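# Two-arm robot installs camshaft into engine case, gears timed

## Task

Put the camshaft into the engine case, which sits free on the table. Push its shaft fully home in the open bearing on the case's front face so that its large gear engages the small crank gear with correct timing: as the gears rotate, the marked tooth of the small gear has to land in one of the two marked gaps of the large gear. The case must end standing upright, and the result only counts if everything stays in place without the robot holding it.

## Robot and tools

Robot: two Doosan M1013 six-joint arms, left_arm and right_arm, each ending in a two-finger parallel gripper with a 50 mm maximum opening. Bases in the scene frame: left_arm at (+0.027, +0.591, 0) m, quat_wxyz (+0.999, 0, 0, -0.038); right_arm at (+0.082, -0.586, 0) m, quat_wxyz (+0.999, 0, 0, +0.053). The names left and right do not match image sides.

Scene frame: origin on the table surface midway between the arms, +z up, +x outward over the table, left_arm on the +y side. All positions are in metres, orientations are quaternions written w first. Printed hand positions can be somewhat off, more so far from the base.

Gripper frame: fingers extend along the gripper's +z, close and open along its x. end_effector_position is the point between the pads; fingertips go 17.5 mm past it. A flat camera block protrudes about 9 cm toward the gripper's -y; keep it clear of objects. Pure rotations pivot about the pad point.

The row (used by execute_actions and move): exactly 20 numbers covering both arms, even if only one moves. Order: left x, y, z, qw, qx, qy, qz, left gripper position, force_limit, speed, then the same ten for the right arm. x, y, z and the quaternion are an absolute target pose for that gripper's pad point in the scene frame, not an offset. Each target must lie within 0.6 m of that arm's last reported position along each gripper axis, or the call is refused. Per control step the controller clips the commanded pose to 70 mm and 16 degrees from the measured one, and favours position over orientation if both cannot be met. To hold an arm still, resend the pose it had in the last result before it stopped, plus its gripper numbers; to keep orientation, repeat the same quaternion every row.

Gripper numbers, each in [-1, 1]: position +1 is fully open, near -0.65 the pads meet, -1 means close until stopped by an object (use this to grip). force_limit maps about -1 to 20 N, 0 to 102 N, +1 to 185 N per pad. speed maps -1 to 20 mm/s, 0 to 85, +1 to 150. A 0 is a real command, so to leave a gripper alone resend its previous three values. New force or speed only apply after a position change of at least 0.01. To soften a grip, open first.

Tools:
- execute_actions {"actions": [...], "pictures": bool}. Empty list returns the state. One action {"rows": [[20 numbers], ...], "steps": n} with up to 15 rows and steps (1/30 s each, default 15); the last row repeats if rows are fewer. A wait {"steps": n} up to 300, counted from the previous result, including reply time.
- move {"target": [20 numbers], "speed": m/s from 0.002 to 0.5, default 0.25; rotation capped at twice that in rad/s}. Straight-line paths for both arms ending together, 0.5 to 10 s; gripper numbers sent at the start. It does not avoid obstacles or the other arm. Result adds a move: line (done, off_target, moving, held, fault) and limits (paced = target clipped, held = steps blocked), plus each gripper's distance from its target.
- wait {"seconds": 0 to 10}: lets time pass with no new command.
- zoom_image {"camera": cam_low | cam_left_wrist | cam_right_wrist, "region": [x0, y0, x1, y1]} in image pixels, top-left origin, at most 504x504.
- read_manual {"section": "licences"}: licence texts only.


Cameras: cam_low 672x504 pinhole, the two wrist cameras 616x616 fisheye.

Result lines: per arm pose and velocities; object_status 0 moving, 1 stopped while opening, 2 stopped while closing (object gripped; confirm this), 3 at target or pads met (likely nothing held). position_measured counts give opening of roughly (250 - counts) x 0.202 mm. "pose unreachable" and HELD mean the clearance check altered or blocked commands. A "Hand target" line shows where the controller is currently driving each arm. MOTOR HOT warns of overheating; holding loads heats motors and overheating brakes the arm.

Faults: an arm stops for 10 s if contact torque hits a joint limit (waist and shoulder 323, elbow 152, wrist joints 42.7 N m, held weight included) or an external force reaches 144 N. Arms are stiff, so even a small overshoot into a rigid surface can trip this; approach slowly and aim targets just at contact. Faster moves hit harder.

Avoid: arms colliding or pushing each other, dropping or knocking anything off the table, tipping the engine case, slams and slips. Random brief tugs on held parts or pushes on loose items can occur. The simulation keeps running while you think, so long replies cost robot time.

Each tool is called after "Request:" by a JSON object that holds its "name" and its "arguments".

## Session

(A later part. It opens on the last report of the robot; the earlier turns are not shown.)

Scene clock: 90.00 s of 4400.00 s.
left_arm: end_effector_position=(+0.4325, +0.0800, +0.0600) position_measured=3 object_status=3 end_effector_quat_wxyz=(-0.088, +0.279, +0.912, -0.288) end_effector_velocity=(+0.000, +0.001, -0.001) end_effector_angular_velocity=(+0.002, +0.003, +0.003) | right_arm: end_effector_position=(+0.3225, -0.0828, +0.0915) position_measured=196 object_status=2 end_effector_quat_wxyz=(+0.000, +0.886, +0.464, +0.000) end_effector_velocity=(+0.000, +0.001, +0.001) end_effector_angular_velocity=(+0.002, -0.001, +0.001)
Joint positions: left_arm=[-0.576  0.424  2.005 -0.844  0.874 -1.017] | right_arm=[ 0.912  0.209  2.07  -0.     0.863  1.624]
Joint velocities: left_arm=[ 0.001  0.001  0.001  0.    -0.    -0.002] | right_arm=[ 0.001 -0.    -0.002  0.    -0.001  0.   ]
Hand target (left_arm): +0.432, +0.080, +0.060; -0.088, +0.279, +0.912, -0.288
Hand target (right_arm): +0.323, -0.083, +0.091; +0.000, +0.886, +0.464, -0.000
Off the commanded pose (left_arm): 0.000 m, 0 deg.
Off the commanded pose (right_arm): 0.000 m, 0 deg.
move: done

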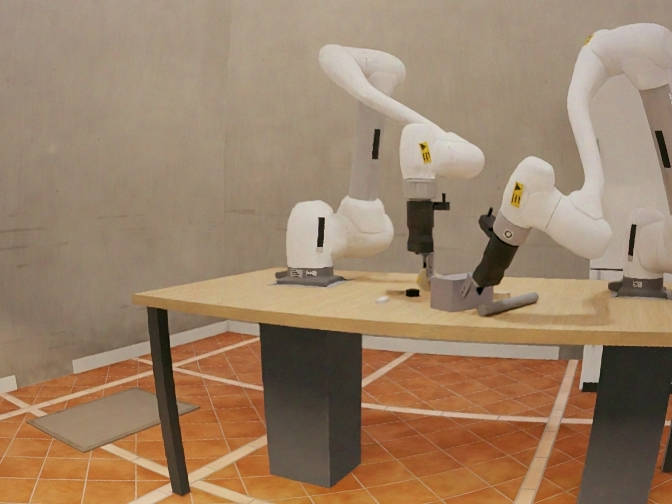

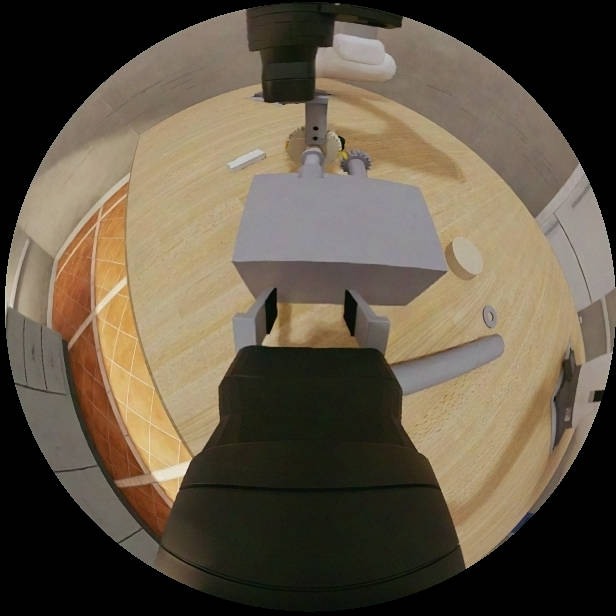

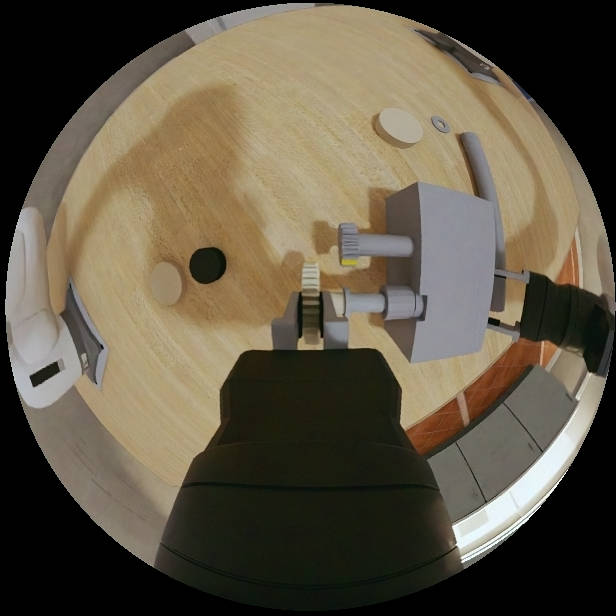

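Request:
{"name": "move", "arguments": {"target": [0.4325,0.080,0.06,-0.088,0.279,0.912,-0.288,1,0,0,0.3297,-0.0818,0.0913,-0.0772,0.8824,0.4623,-0.0405,-1,0,-0.5], "speed": 0.07}}

Request:
{"name": "move", "arguments": {"target": [0.4325,0.080,0.06,-0.088,0.279,0.912,-0.288,1,0,0,0.3370,-0.0807,0.0901,-0.1538,0.8723,0.457,-0.0806,-1,0,-0.5], "speed": 0.07}}

Request:
{"name": "move", "arguments": {"target": [0.4325,0.080,0.06,-0.088,0.279,0.912,-0.288,1,0,0,0.3430,-0.0799,0.0883,-0.2218,0.8576,0.4493,-0.1162,-1,0,-0.5], "speed": 0.07}}

Request:
{"name": "zoom_image", "arguments": {"camera": "cam_right_wrist", "region": [290, 215, 430, 345]}}

Request:
{"name": "zoom_image", "arguments": {"camera": "cam_left_wrist", "region": [280, 120, 380, 185]}}

Scene clock: 99.37 s of 4400.00 s.
left_arm: end_effector_position=(+0.4325, +0.0800, +0.0600) position_measured=3 object_status=3 end_effector_quat_wxyz=(-0.088, +0.279, +0.912, -0.288) end_effector_velocity=(-0.000, -0.000, +0.000) end_effector_angular_velocity=(-0.001, -0.000, -0.001) | right_arm: end_effector_position=(+0.3296, -0.0818, +0.0913) position_measured=196 object_status=2 end_effector_quat_wxyz=(-0.077, +0.882, +0.462, -0.041) end_effector_velocity=(-0.001, +0.000, -0.000) end_effector_angular_velocity=(+0.000, +0.002, +0.001)
Joint positions: left_arm=[-0.576  0.424  2.005 -0.844  0.874 -1.017] | right_arm=[0.807 0.222 2.075 0.23  0.867 1.369]
Joint velocities: left_arm=[-0.001 -0.    -0.    -0.    -0.     0.   ] | right_arm=[ 0.     0.     0.     0.002  0.001 -0.002]
Hand target (left_arm): +0.432, +0.080, +0.060; -0.088, +0.279, +0.912, -0.288
Hand target (right_arm): +0.330, -0.082, +0.091; -0.077, +0.882, +0.462, -0.041
Off the commanded pose (left_arm): 0.000 m, 0 deg.
Off the commanded pose (right_arm): 0.000 m, 0 deg.
After step 90, 4.87 s passed at rest.
move: done

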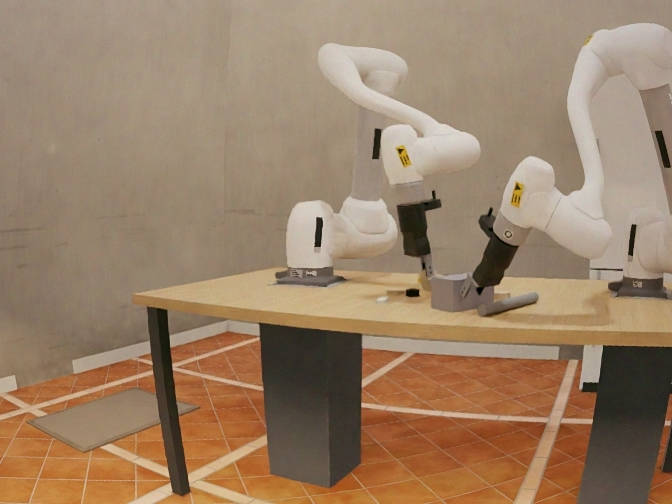

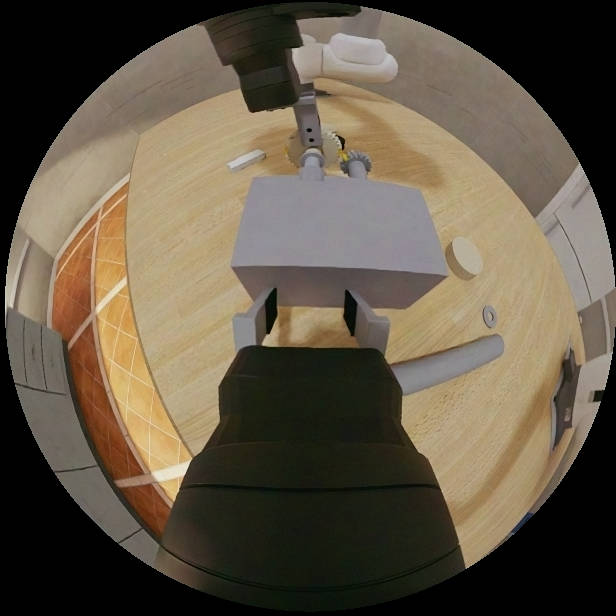

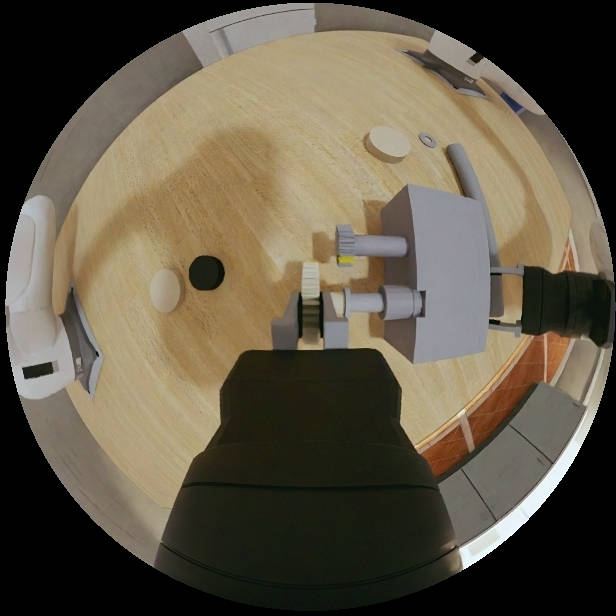

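Scene clock: 100.87 s of 4400.00 s.
left_arm: end_effector_position=(+0.4325, +0.0800, +0.0600) position_measured=3 object_status=3 end_effector_quat_wxyz=(-0.088, +0.279, +0.912, -0.288) end_effector_velocity=(+0.001, +0.001, +0.001) end_effector_angular_velocity=(-0.001, -0.002, -0.000) | right_arm: end_effector_position=(+0.3368, -0.0808, +0.0900) position_measured=196 object_status=2 end_effector_quat_wxyz=(-0.154, +0.872, +0.457, -0.081) end_effector_velocity=(+0.001, +0.001, +0.001) end_effector_angular_velocity=(+0.004, -0.001, -0.002)
Joint positions: left_arm=[-0.576  0.424  2.005 -0.844  0.874 -1.017] | right_arm=[0.71  0.256 2.076 0.442 0.914 1.131]
Joint velocities: left_arm=[ 0.002 -0.001 -0.     0.     0.     0.001] | right_arm=[-0.001 -0.001 -0.     0.002 -0.002 -0.001]
Hand target (left_arm): +0.432, +0.080, +0.060; -0.088, +0.279, +0.912, -0.288
Hand target (right_arm): +0.337, -0.081, +0.090; -0.154, +0.872, +0.457, -0.081
Off the commanded pose (left_arm): 0.000 m, 0 deg.
Off the commanded pose (right_arm): 0.000 m, 0 deg.
move: done

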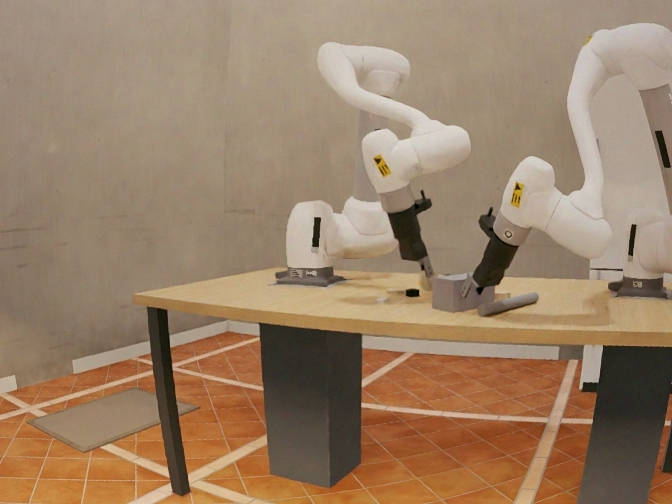

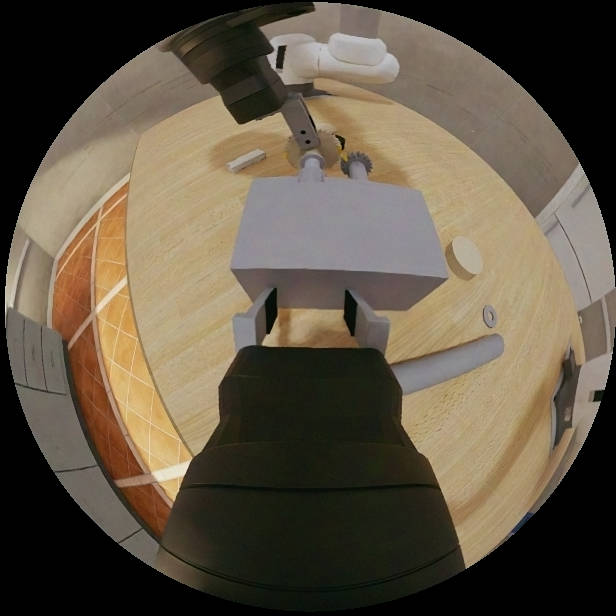

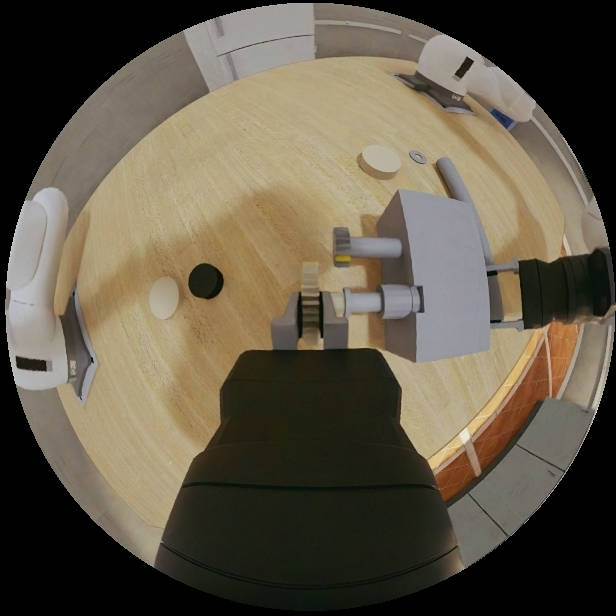

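Scene clock: 102.23 s of 4400.00 s.
left_arm: end_effector_position=(+0.4326, +0.0801, +0.0600) position_measured=3 object_status=3 end_effector_quat_wxyz=(-0.088, +0.279, +0.912, -0.288) end_effector_velocity=(-0.000, +0.000, +0.000) end_effector_angular_velocity=(-0.000, -0.000, +0.000) | right_arm: end_effector_position=(+0.3430, -0.0799, +0.0884) position_measured=196 object_status=2 end_effector_quat_wxyz=(-0.222, +0.858, +0.449, -0.116) end_effector_velocity=(+0.000, +0.000, -0.000) end_effector_angular_velocity=(+0.000, +0.001, +0.000)
Joint positions: left_arm=[-0.576  0.424  2.005 -0.844  0.874 -1.017] | right_arm=[0.631 0.301 2.074 0.604 0.984 0.947]
Joint velocities: left_arm=[-0.    -0.001  0.    -0.    -0.    -0.   ] | right_arm=[-0.001  0.001 -0.     0.001  0.001 -0.001]
Hand target (left_arm): +0.432, +0.080, +0.060; -0.088, +0.279, +0.912, -0.288
Hand target (right_arm): +0.343, -0.080, +0.088; -0.222, +0.858, +0.449, -0.116
Off the commanded pose (left_arm): 0.000 m, 0 deg.
Off the commanded pose (right_arm): 0.000 m, 0 deg.
move: done

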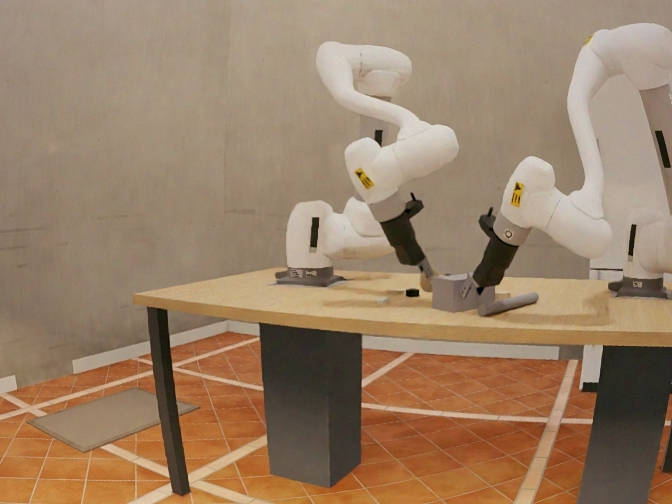

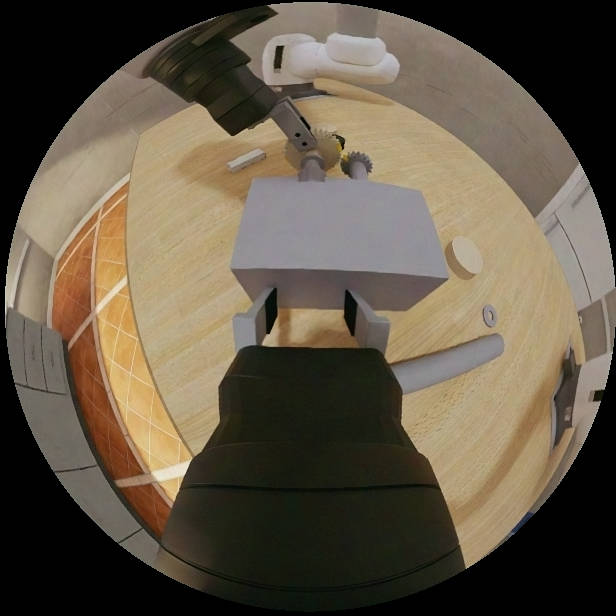

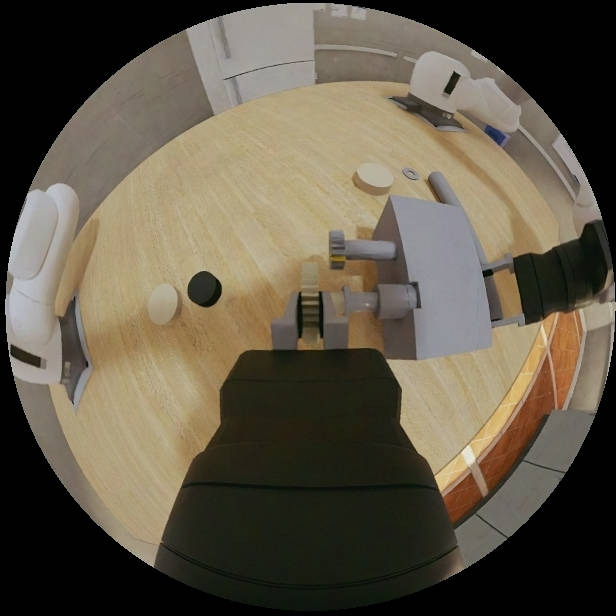

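Region (290, 215, 430, 345) of cam_right_wrist's 616x616 image, scaled by 3.600, with more detail than that image has; it fills the top 468 rows of this view, and the rest is white.

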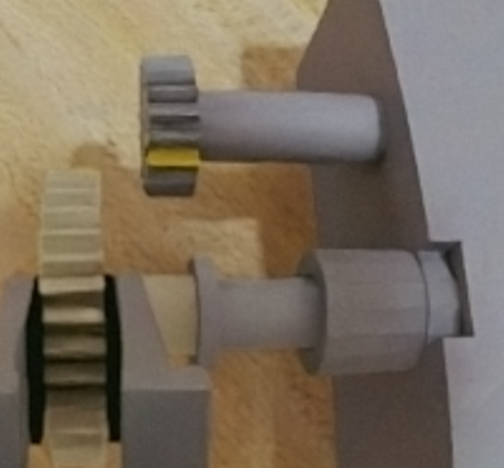

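Region (280, 120, 380, 185) of cam_left_wrist's 616x616 image, scaled by 5.040, with more detail than that image has; it fills the top 328 rows of this view, and the rest is white.

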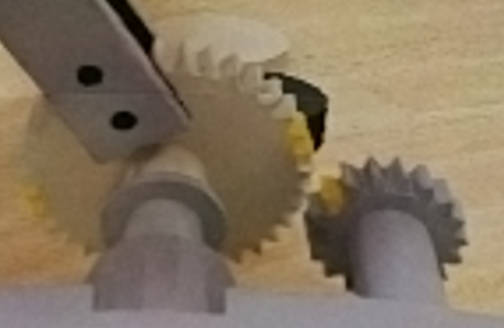

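Request:
{"name": "move", "arguments": {"target": [0.4325,0.080,0.06,-0.088,0.279,0.912,-0.288,1,0,0,0.3424,-0.0807,0.0883,-0.2218,0.8576,0.4493,-0.1162,-0.2,0,-0.8], "speed": 0.01}}

Request:
{"name": "zoom_image", "arguments": {"camera": "cam_right_wrist", "region": [290, 215, 430, 345]}}

Request:
{"name": "zoom_image", "arguments": {"camera": "cam_left_wrist", "region": [280, 120, 380, 185]}}

Scene clock: 106.67 s of 4400.00 s.
left_arm: end_effector_position=(+0.4324, +0.0799, +0.0600) position_measured=3 object_status=3 end_effector_quat_wxyz=(-0.088, +0.279, +0.912, -0.288) end_effector_velocity=(-0.000, +0.000, -0.000) end_effector_angular_velocity=(+0.001, +0.001, +0.001) | right_arm: end_effector_position=(+0.3424, -0.0807, +0.0883) position_measured=182 object_status=3 end_effector_quat_wxyz=(-0.222, +0.858, +0.449, -0.116) end_effector_velocity=(-0.001, -0.000, +0.000) end_effector_angular_velocity=(+0.000, -0.001, +0.001)
Joint positions: left_arm=[-0.577  0.425  2.005 -0.844  0.874 -1.017] | right_arm=[0.63  0.3   2.075 0.603 0.983 0.947]
Joint velocities: left_arm=[-0.     0.     0.     0.    -0.    -0.001] | right_arm=[ 0.001 -0.002  0.001 -0.    -0.001  0.   ]
Hand target (left_arm): +0.432, +0.080, +0.060; -0.088, +0.279, +0.912, -0.288
Hand target (right_arm): +0.342, -0.081, +0.088; -0.222, +0.858, +0.449, -0.116
Off the commanded pose (left_arm): 0.000 m, 0 deg.
Off the commanded pose (right_arm): 0.000 m, 0 deg.
After step 90, 0.73 s passed at rest.
move: done

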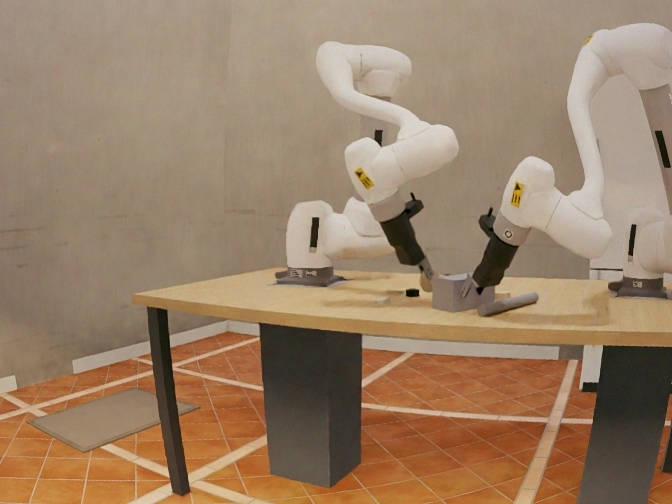

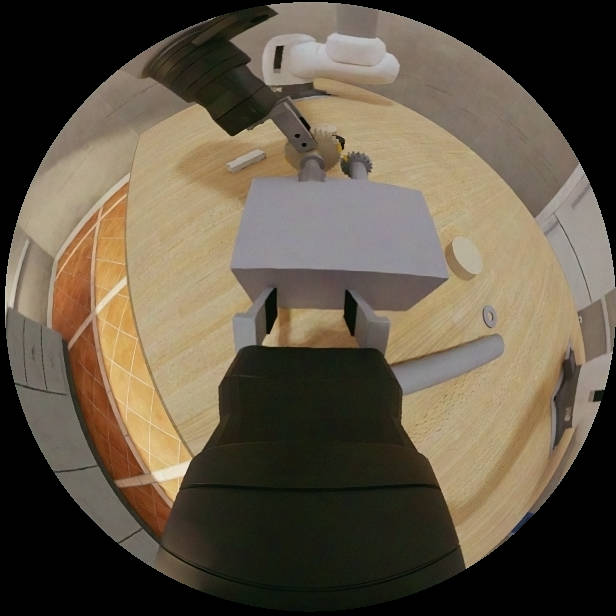

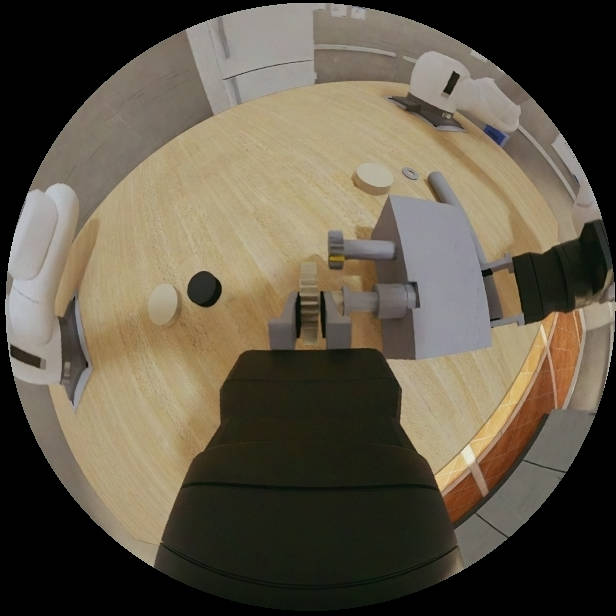

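Region (290, 215, 430, 345) of cam_right_wrist's 616x616 image, scaled by 3.600, with more detail than that image has; it fills the top 468 rows of this view, and the rest is white.

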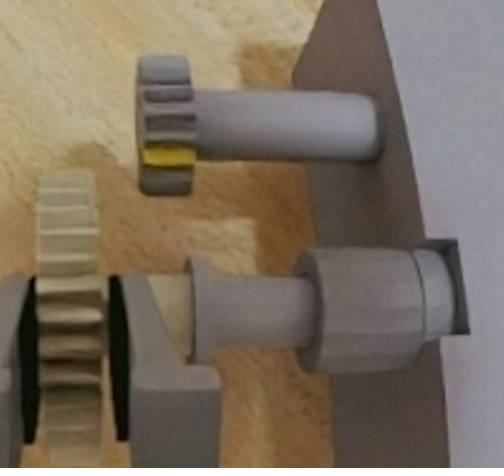

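Region (280, 120, 380, 185) of cam_left_wrist's 616x616 image, scaled by 5.040, with more detail than that image has; it fills the top 328 rows of this view, and the rest is white.

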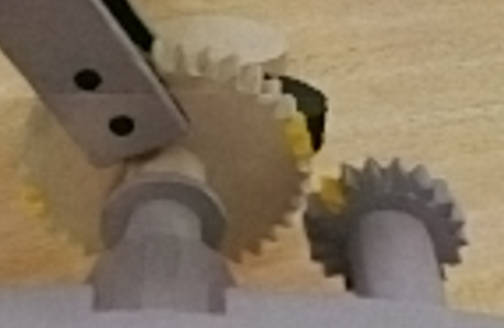

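Request:
{"name": "move", "arguments": {"target": [0.4325,0.080,0.06,-0.088,0.279,0.912,-0.288,1,0,0,0.3436,-0.0788,0.0893,-0.2211,0.8549,0.4544,-0.1175,-0.2,0,-0.8], "speed": 0.005}}

Request:
{"name": "zoom_image", "arguments": {"camera": "cam_right_wrist", "region": [290, 215, 430, 345]}}

Scene clock: 111.40 s of 4400.00 s.
left_arm: end_effector_position=(+0.4325, +0.0800, +0.0600) position_measured=3 object_status=3 end_effector_quat_wxyz=(-0.088, +0.279, +0.912, -0.288) end_effector_velocity=(-0.000, -0.001, +0.000) end_effector_angular_velocity=(-0.000, +0.000, +0.000) | right_arm: end_effector_position=(+0.3436, -0.0788, +0.0893) position_measured=182 object_status=3 end_effector_quat_wxyz=(-0.221, +0.855, +0.454, -0.117) end_effector_velocity=(-0.001, -0.000, -0.001) end_effector_angular_velocity=(-0.001, +0.001, +0.001)
Joint positions: left_arm=[-0.576  0.424  2.005 -0.844  0.874 -1.017] | right_arm=[0.632 0.304 2.067 0.598 0.991 0.943]
Joint velocities: left_arm=[-0.001 -0.    -0.    -0.001  0.    -0.001] | right_arm=[ 0.     0.001  0.    -0.     0.001 -0.   ]
Hand target (left_arm): +0.433, +0.080, +0.060; -0.088, +0.279, +0.912, -0.288
Hand target (right_arm): +0.344, -0.079, +0.089; -0.221, +0.855, +0.454, -0.117
Off the commanded pose (left_arm): 0.000 m, 0 deg.
Off the commanded pose (right_arm): 0.000 m, 0 deg.
After step 90, 0.33 s passed at rest.
move: done

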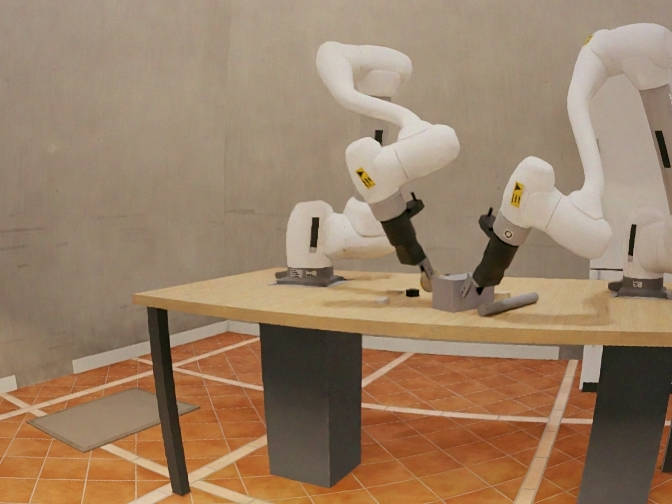

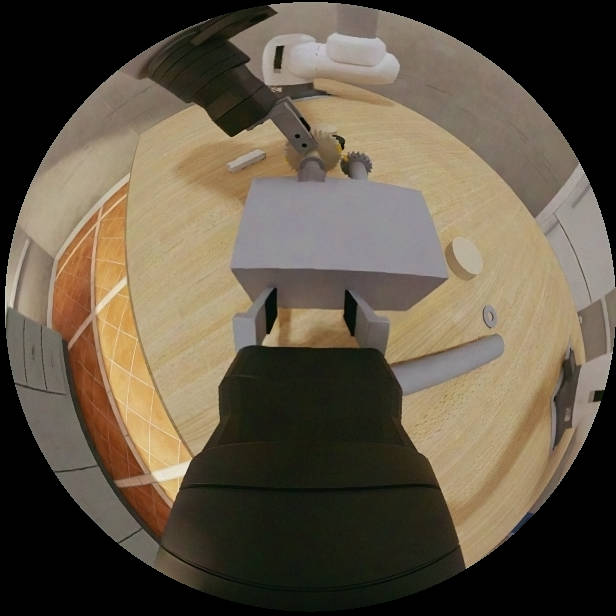

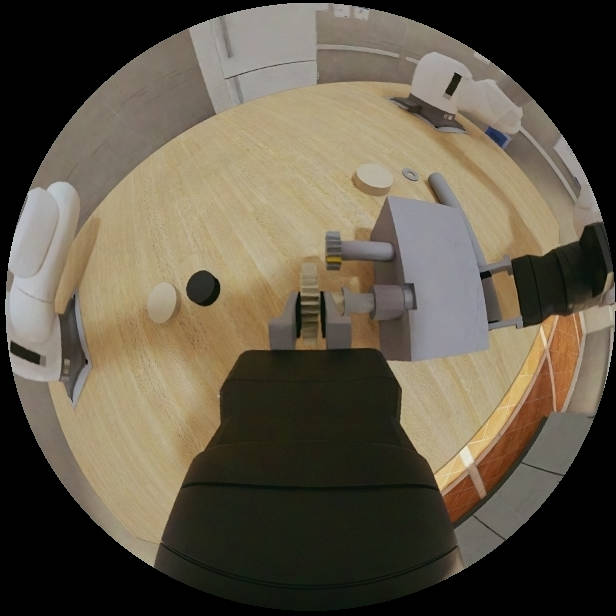

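Region (290, 215, 430, 345) of cam_right_wrist's 616x616 image, scaled by 3.600, with more detail than that image has; it fills the top 468 rows of this view, and the rest is white.

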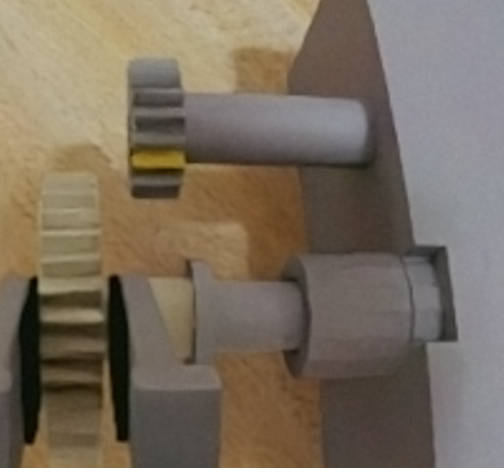

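Sliding freely now. 7 mm more to just before the mesh.

Request:
{"name": "move", "arguments": {"target": [0.4325,0.080,0.06,-0.088,0.279,0.912,-0.288,1,0,0,0.3475,-0.073,0.0893,-0.2211,0.8549,0.4544,-0.1175,-0.2,0,-0.8], "speed": 0.008}}

Request:
{"name": "zoom_image", "arguments": {"camera": "cam_right_wrist", "region": [290, 215, 430, 345]}}

Request:
{"name": "zoom_image", "arguments": {"camera": "cam_left_wrist", "region": [280, 120, 380, 185]}}

Scene clock: 115.93 s of 4400.00 s.
left_arm: end_effector_position=(+0.4325, +0.0800, +0.0600) position_measured=3 object_status=3 end_effector_quat_wxyz=(-0.088, +0.279, +0.912, -0.288) end_effector_velocity=(-0.000, +0.000, -0.000) end_effector_angular_velocity=(+0.001, +0.001, +0.000) | right_arm: end_effector_position=(+0.3475, -0.0730, +0.0893) position_measured=182 object_status=3 end_effector_quat_wxyz=(-0.221, +0.855, +0.454, -0.117) end_effector_velocity=(-0.001, +0.001, +0.001) end_effector_angular_velocity=(+0.001, -0.001, +0.001)
Joint positions: left_arm=[-0.576  0.424  2.005 -0.844  0.874 -1.017] | right_arm=[0.635 0.313 2.054 0.598 0.993 0.948]
Joint velocities: left_arm=[-0.     0.     0.     0.    -0.    -0.001] | right_arm=[ 0.001 -0.001 -0.    -0.    -0.     0.   ]
Hand target (left_arm): +0.433, +0.080, +0.060; -0.088, +0.279, +0.912, -0.288
Hand target (right_arm): +0.348, -0.073, +0.089; -0.221, +0.855, +0.454, -0.117
Off the commanded pose (left_arm): 0.000 m, 0 deg.
Off the commanded pose (right_arm): 0.000 m, 0 deg.
After step 90, 0.43 s passed at rest.
move: done

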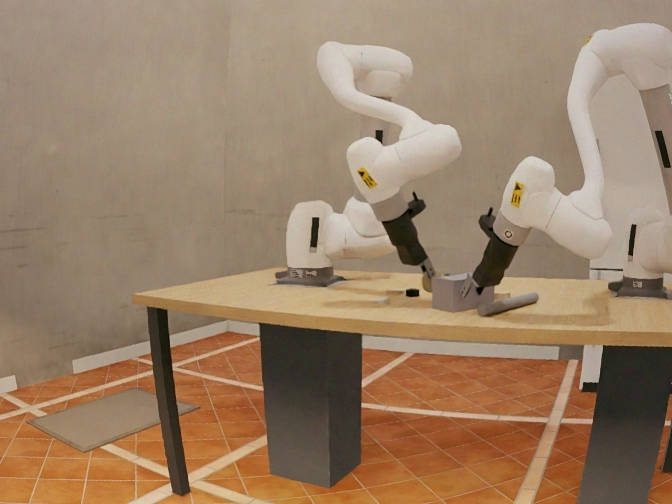

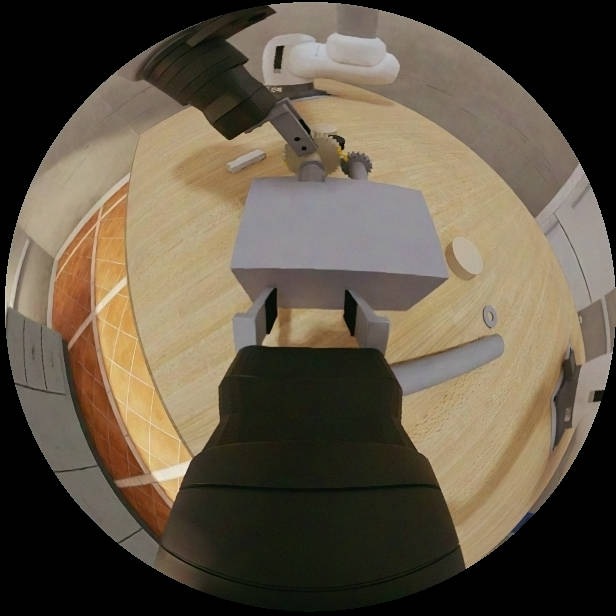

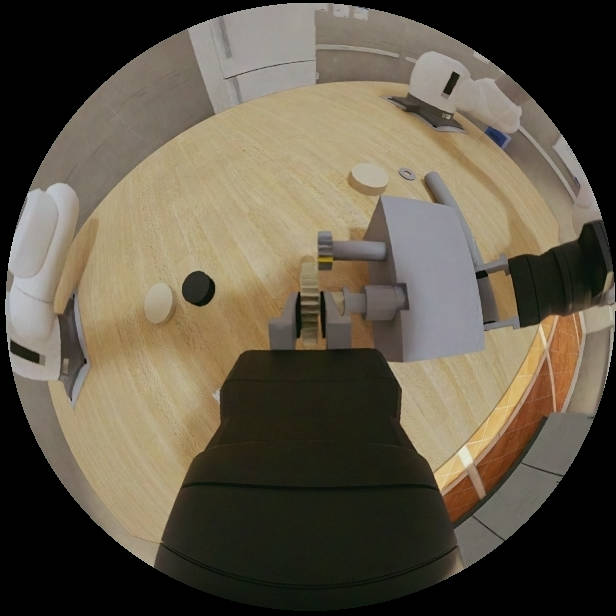

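Region (290, 215, 430, 345) of cam_right_wrist's 616x616 image, scaled by 3.600, with more detail than that image has; it fills the top 468 rows of this view, and the rest is white.

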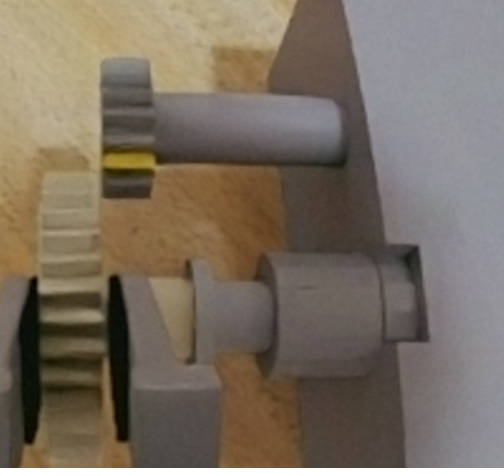

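Region (280, 120, 380, 185) of cam_left_wrist's 616x616 image, scaled by 5.040, with more detail than that image has; it fills the top 328 rows of this view, and the rest is white.

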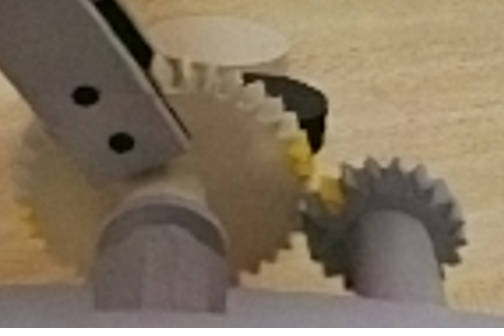

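Request:
{"name": "move", "arguments": {"target": [0.4325,0.080,0.06,-0.088,0.279,0.912,-0.288,1,0,0,0.3497,-0.0697,0.0893,-0.2211,0.8549,0.4544,-0.1175,-0.2,0,-0.8], "speed": 0.005}}

Request:
{"name": "zoom_image", "arguments": {"camera": "cam_right_wrist", "region": [290, 215, 430, 345]}}

Request:
{"name": "zoom_image", "arguments": {"camera": "cam_left_wrist", "region": [280, 120, 380, 185]}}

Scene clock: 122.37 s of 4400.00 s.
left_arm: end_effector_position=(+0.4325, +0.0800, +0.0600) position_measured=3 object_status=3 end_effector_quat_wxyz=(-0.088, +0.279, +0.912, -0.288) end_effector_velocity=(-0.000, +0.001, +0.000) end_effector_angular_velocity=(+0.001, +0.001, +0.001) | right_arm: end_effector_position=(+0.3497, -0.0697, +0.0893) position_measured=182 object_status=3 end_effector_quat_wxyz=(-0.221, +0.855, +0.454, -0.118) end_effector_velocity=(+0.000, +0.000, +0.000) end_effector_angular_velocity=(+0.001, -0.001, +0.000)
Joint positions: left_arm=[-0.576  0.424  2.005 -0.844  0.874 -1.017] | right_arm=[0.637 0.318 2.046 0.597 0.995 0.95 ]
Joint velocities: left_arm=[ 0.001 -0.001  0.001  0.     0.    -0.001] | right_arm=[ 0.    -0.    -0.001 -0.    -0.001 -0.   ]
Hand target (left_arm): +0.433, +0.080, +0.060; -0.088, +0.279, +0.912, -0.288
Hand target (right_arm): +0.350, -0.070, +0.089; -0.221, +0.855, +0.454, -0.117
Off the commanded pose (left_arm): 0.000 m, 0 deg.
Off the commanded pose (right_arm): 0.000 m, 0 deg.
After step 90, 2.43 s passed at rest.
move: done

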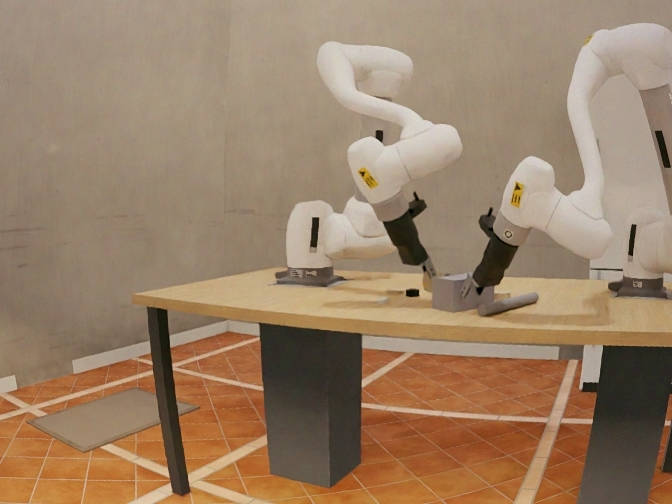

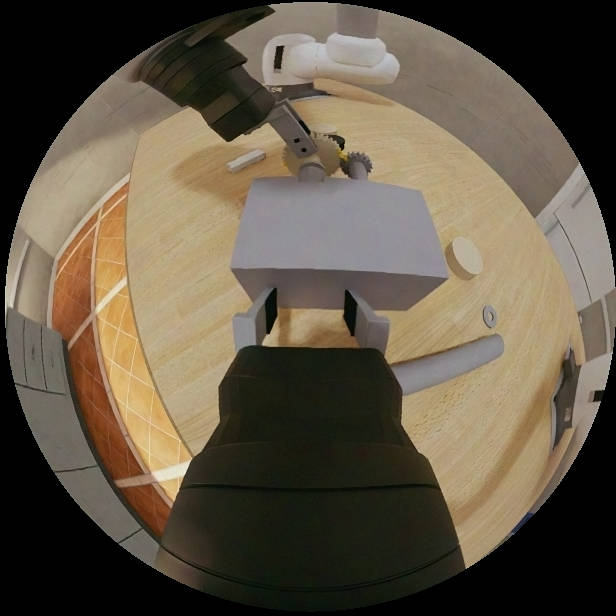

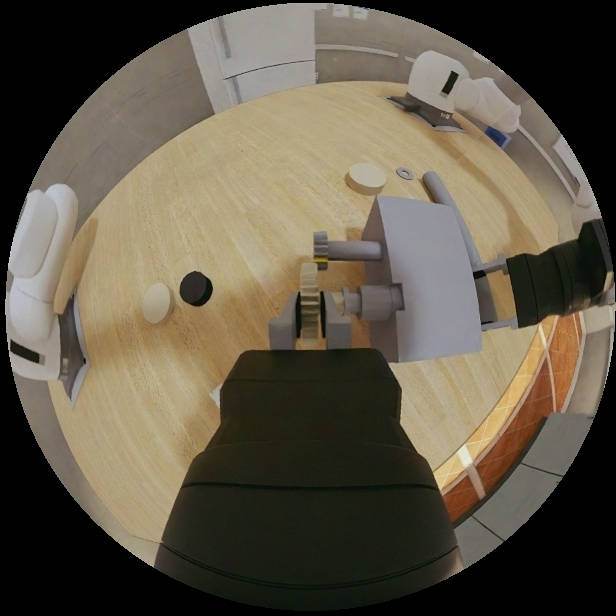

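Region (290, 215, 430, 345) of cam_right_wrist's 616x616 image, scaled by 3.600, with more detail than that image has; it fills the top 468 rows of this view, and the rest is white.

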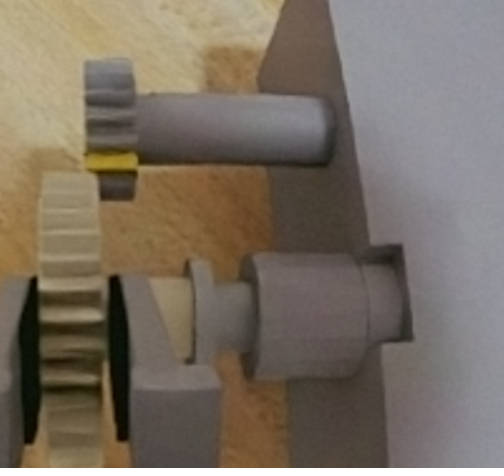

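Region (280, 120, 380, 185) of cam_left_wrist's 616x616 image, scaled by 5.040, with more detail than that image has; it fills the top 328 rows of this view, and the rest is white.

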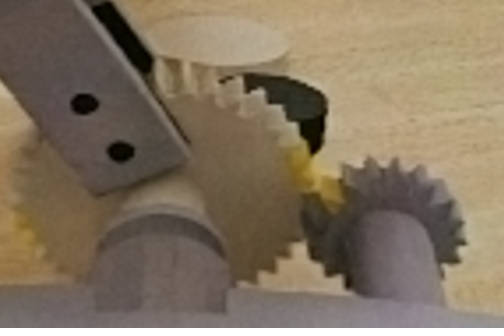

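Request:
{"name": "move", "arguments": {"target": [0.4325,0.080,0.06,-0.088,0.279,0.912,-0.288,1,0,0,0.3514,-0.0672,0.0893,-0.2211,0.8549,0.4544,-0.1175,-0.2,0,-0.8], "speed": 0.006}}

Request:
{"name": "zoom_image", "arguments": {"camera": "cam_right_wrist", "region": [290, 215, 430, 345]}}

Scene clock: 125.30 s of 4400.00 s.
left_arm: end_effector_position=(+0.4325, +0.0800, +0.0600) position_measured=3 object_status=3 end_effector_quat_wxyz=(-0.088, +0.279, +0.912, -0.288) end_effector_velocity=(-0.000, +0.000, +0.000) end_effector_angular_velocity=(-0.000, +0.000, +0.001) | right_arm: end_effector_position=(+0.3514, -0.0672, +0.0893) position_measured=182 object_status=3 end_effector_quat_wxyz=(-0.221, +0.855, +0.454, -0.117) end_effector_velocity=(-0.000, -0.000, +0.001) end_effector_angular_velocity=(+0.001, -0.001, +0.001)
Joint positions: left_arm=[-0.576  0.424  2.005 -0.844  0.874 -1.017] | right_arm=[0.638 0.322 2.041 0.597 0.996 0.953]
Joint velocities: left_arm=[ 0.001 -0.     0.001 -0.     0.     0.   ] | right_arm=[ 0.    -0.002  0.    -0.     0.001 -0.   ]
Hand target (left_arm): +0.433, +0.080, +0.060; -0.088, +0.279, +0.912, -0.288
Hand target (right_arm): +0.351, -0.067, +0.089; -0.221, +0.855, +0.454, -0.117
Off the commanded pose (left_arm): 0.000 m, 0 deg.
Off the commanded pose (right_arm): 0.000 m, 0 deg.
move: done

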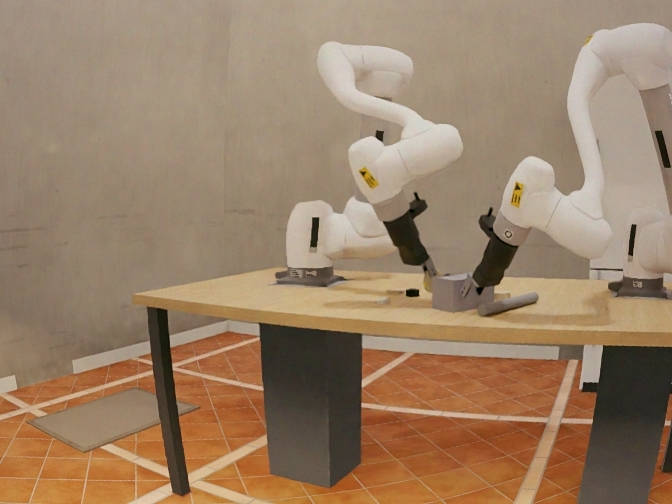

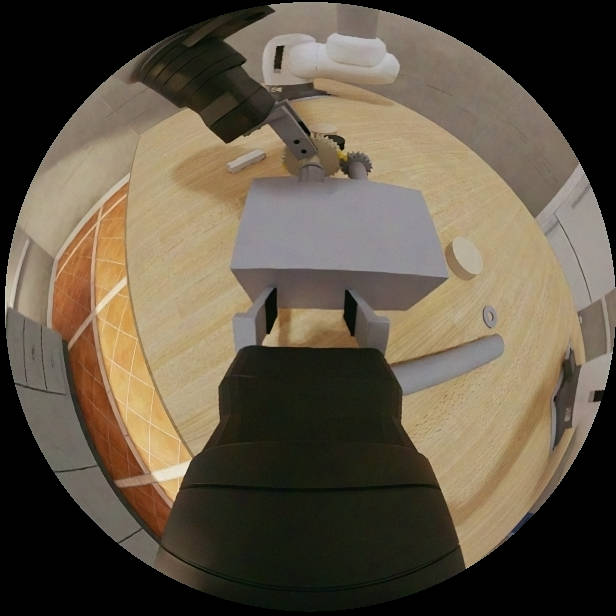

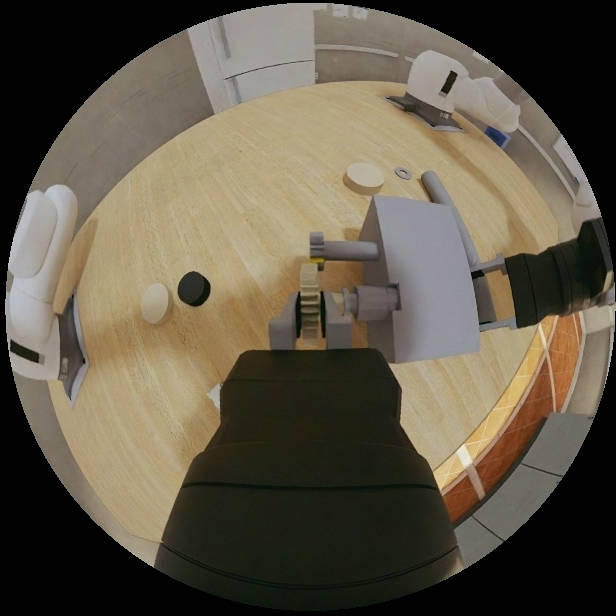

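Region (290, 215, 430, 345) of cam_right_wrist's 616x616 image, scaled by 3.600, with more detail than that image has; it fills the top 468 rows of this view, and the rest is white.

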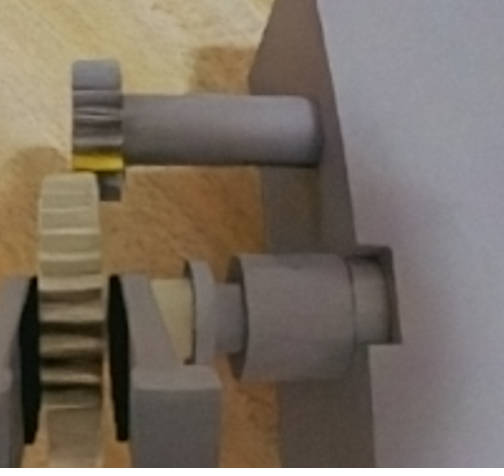

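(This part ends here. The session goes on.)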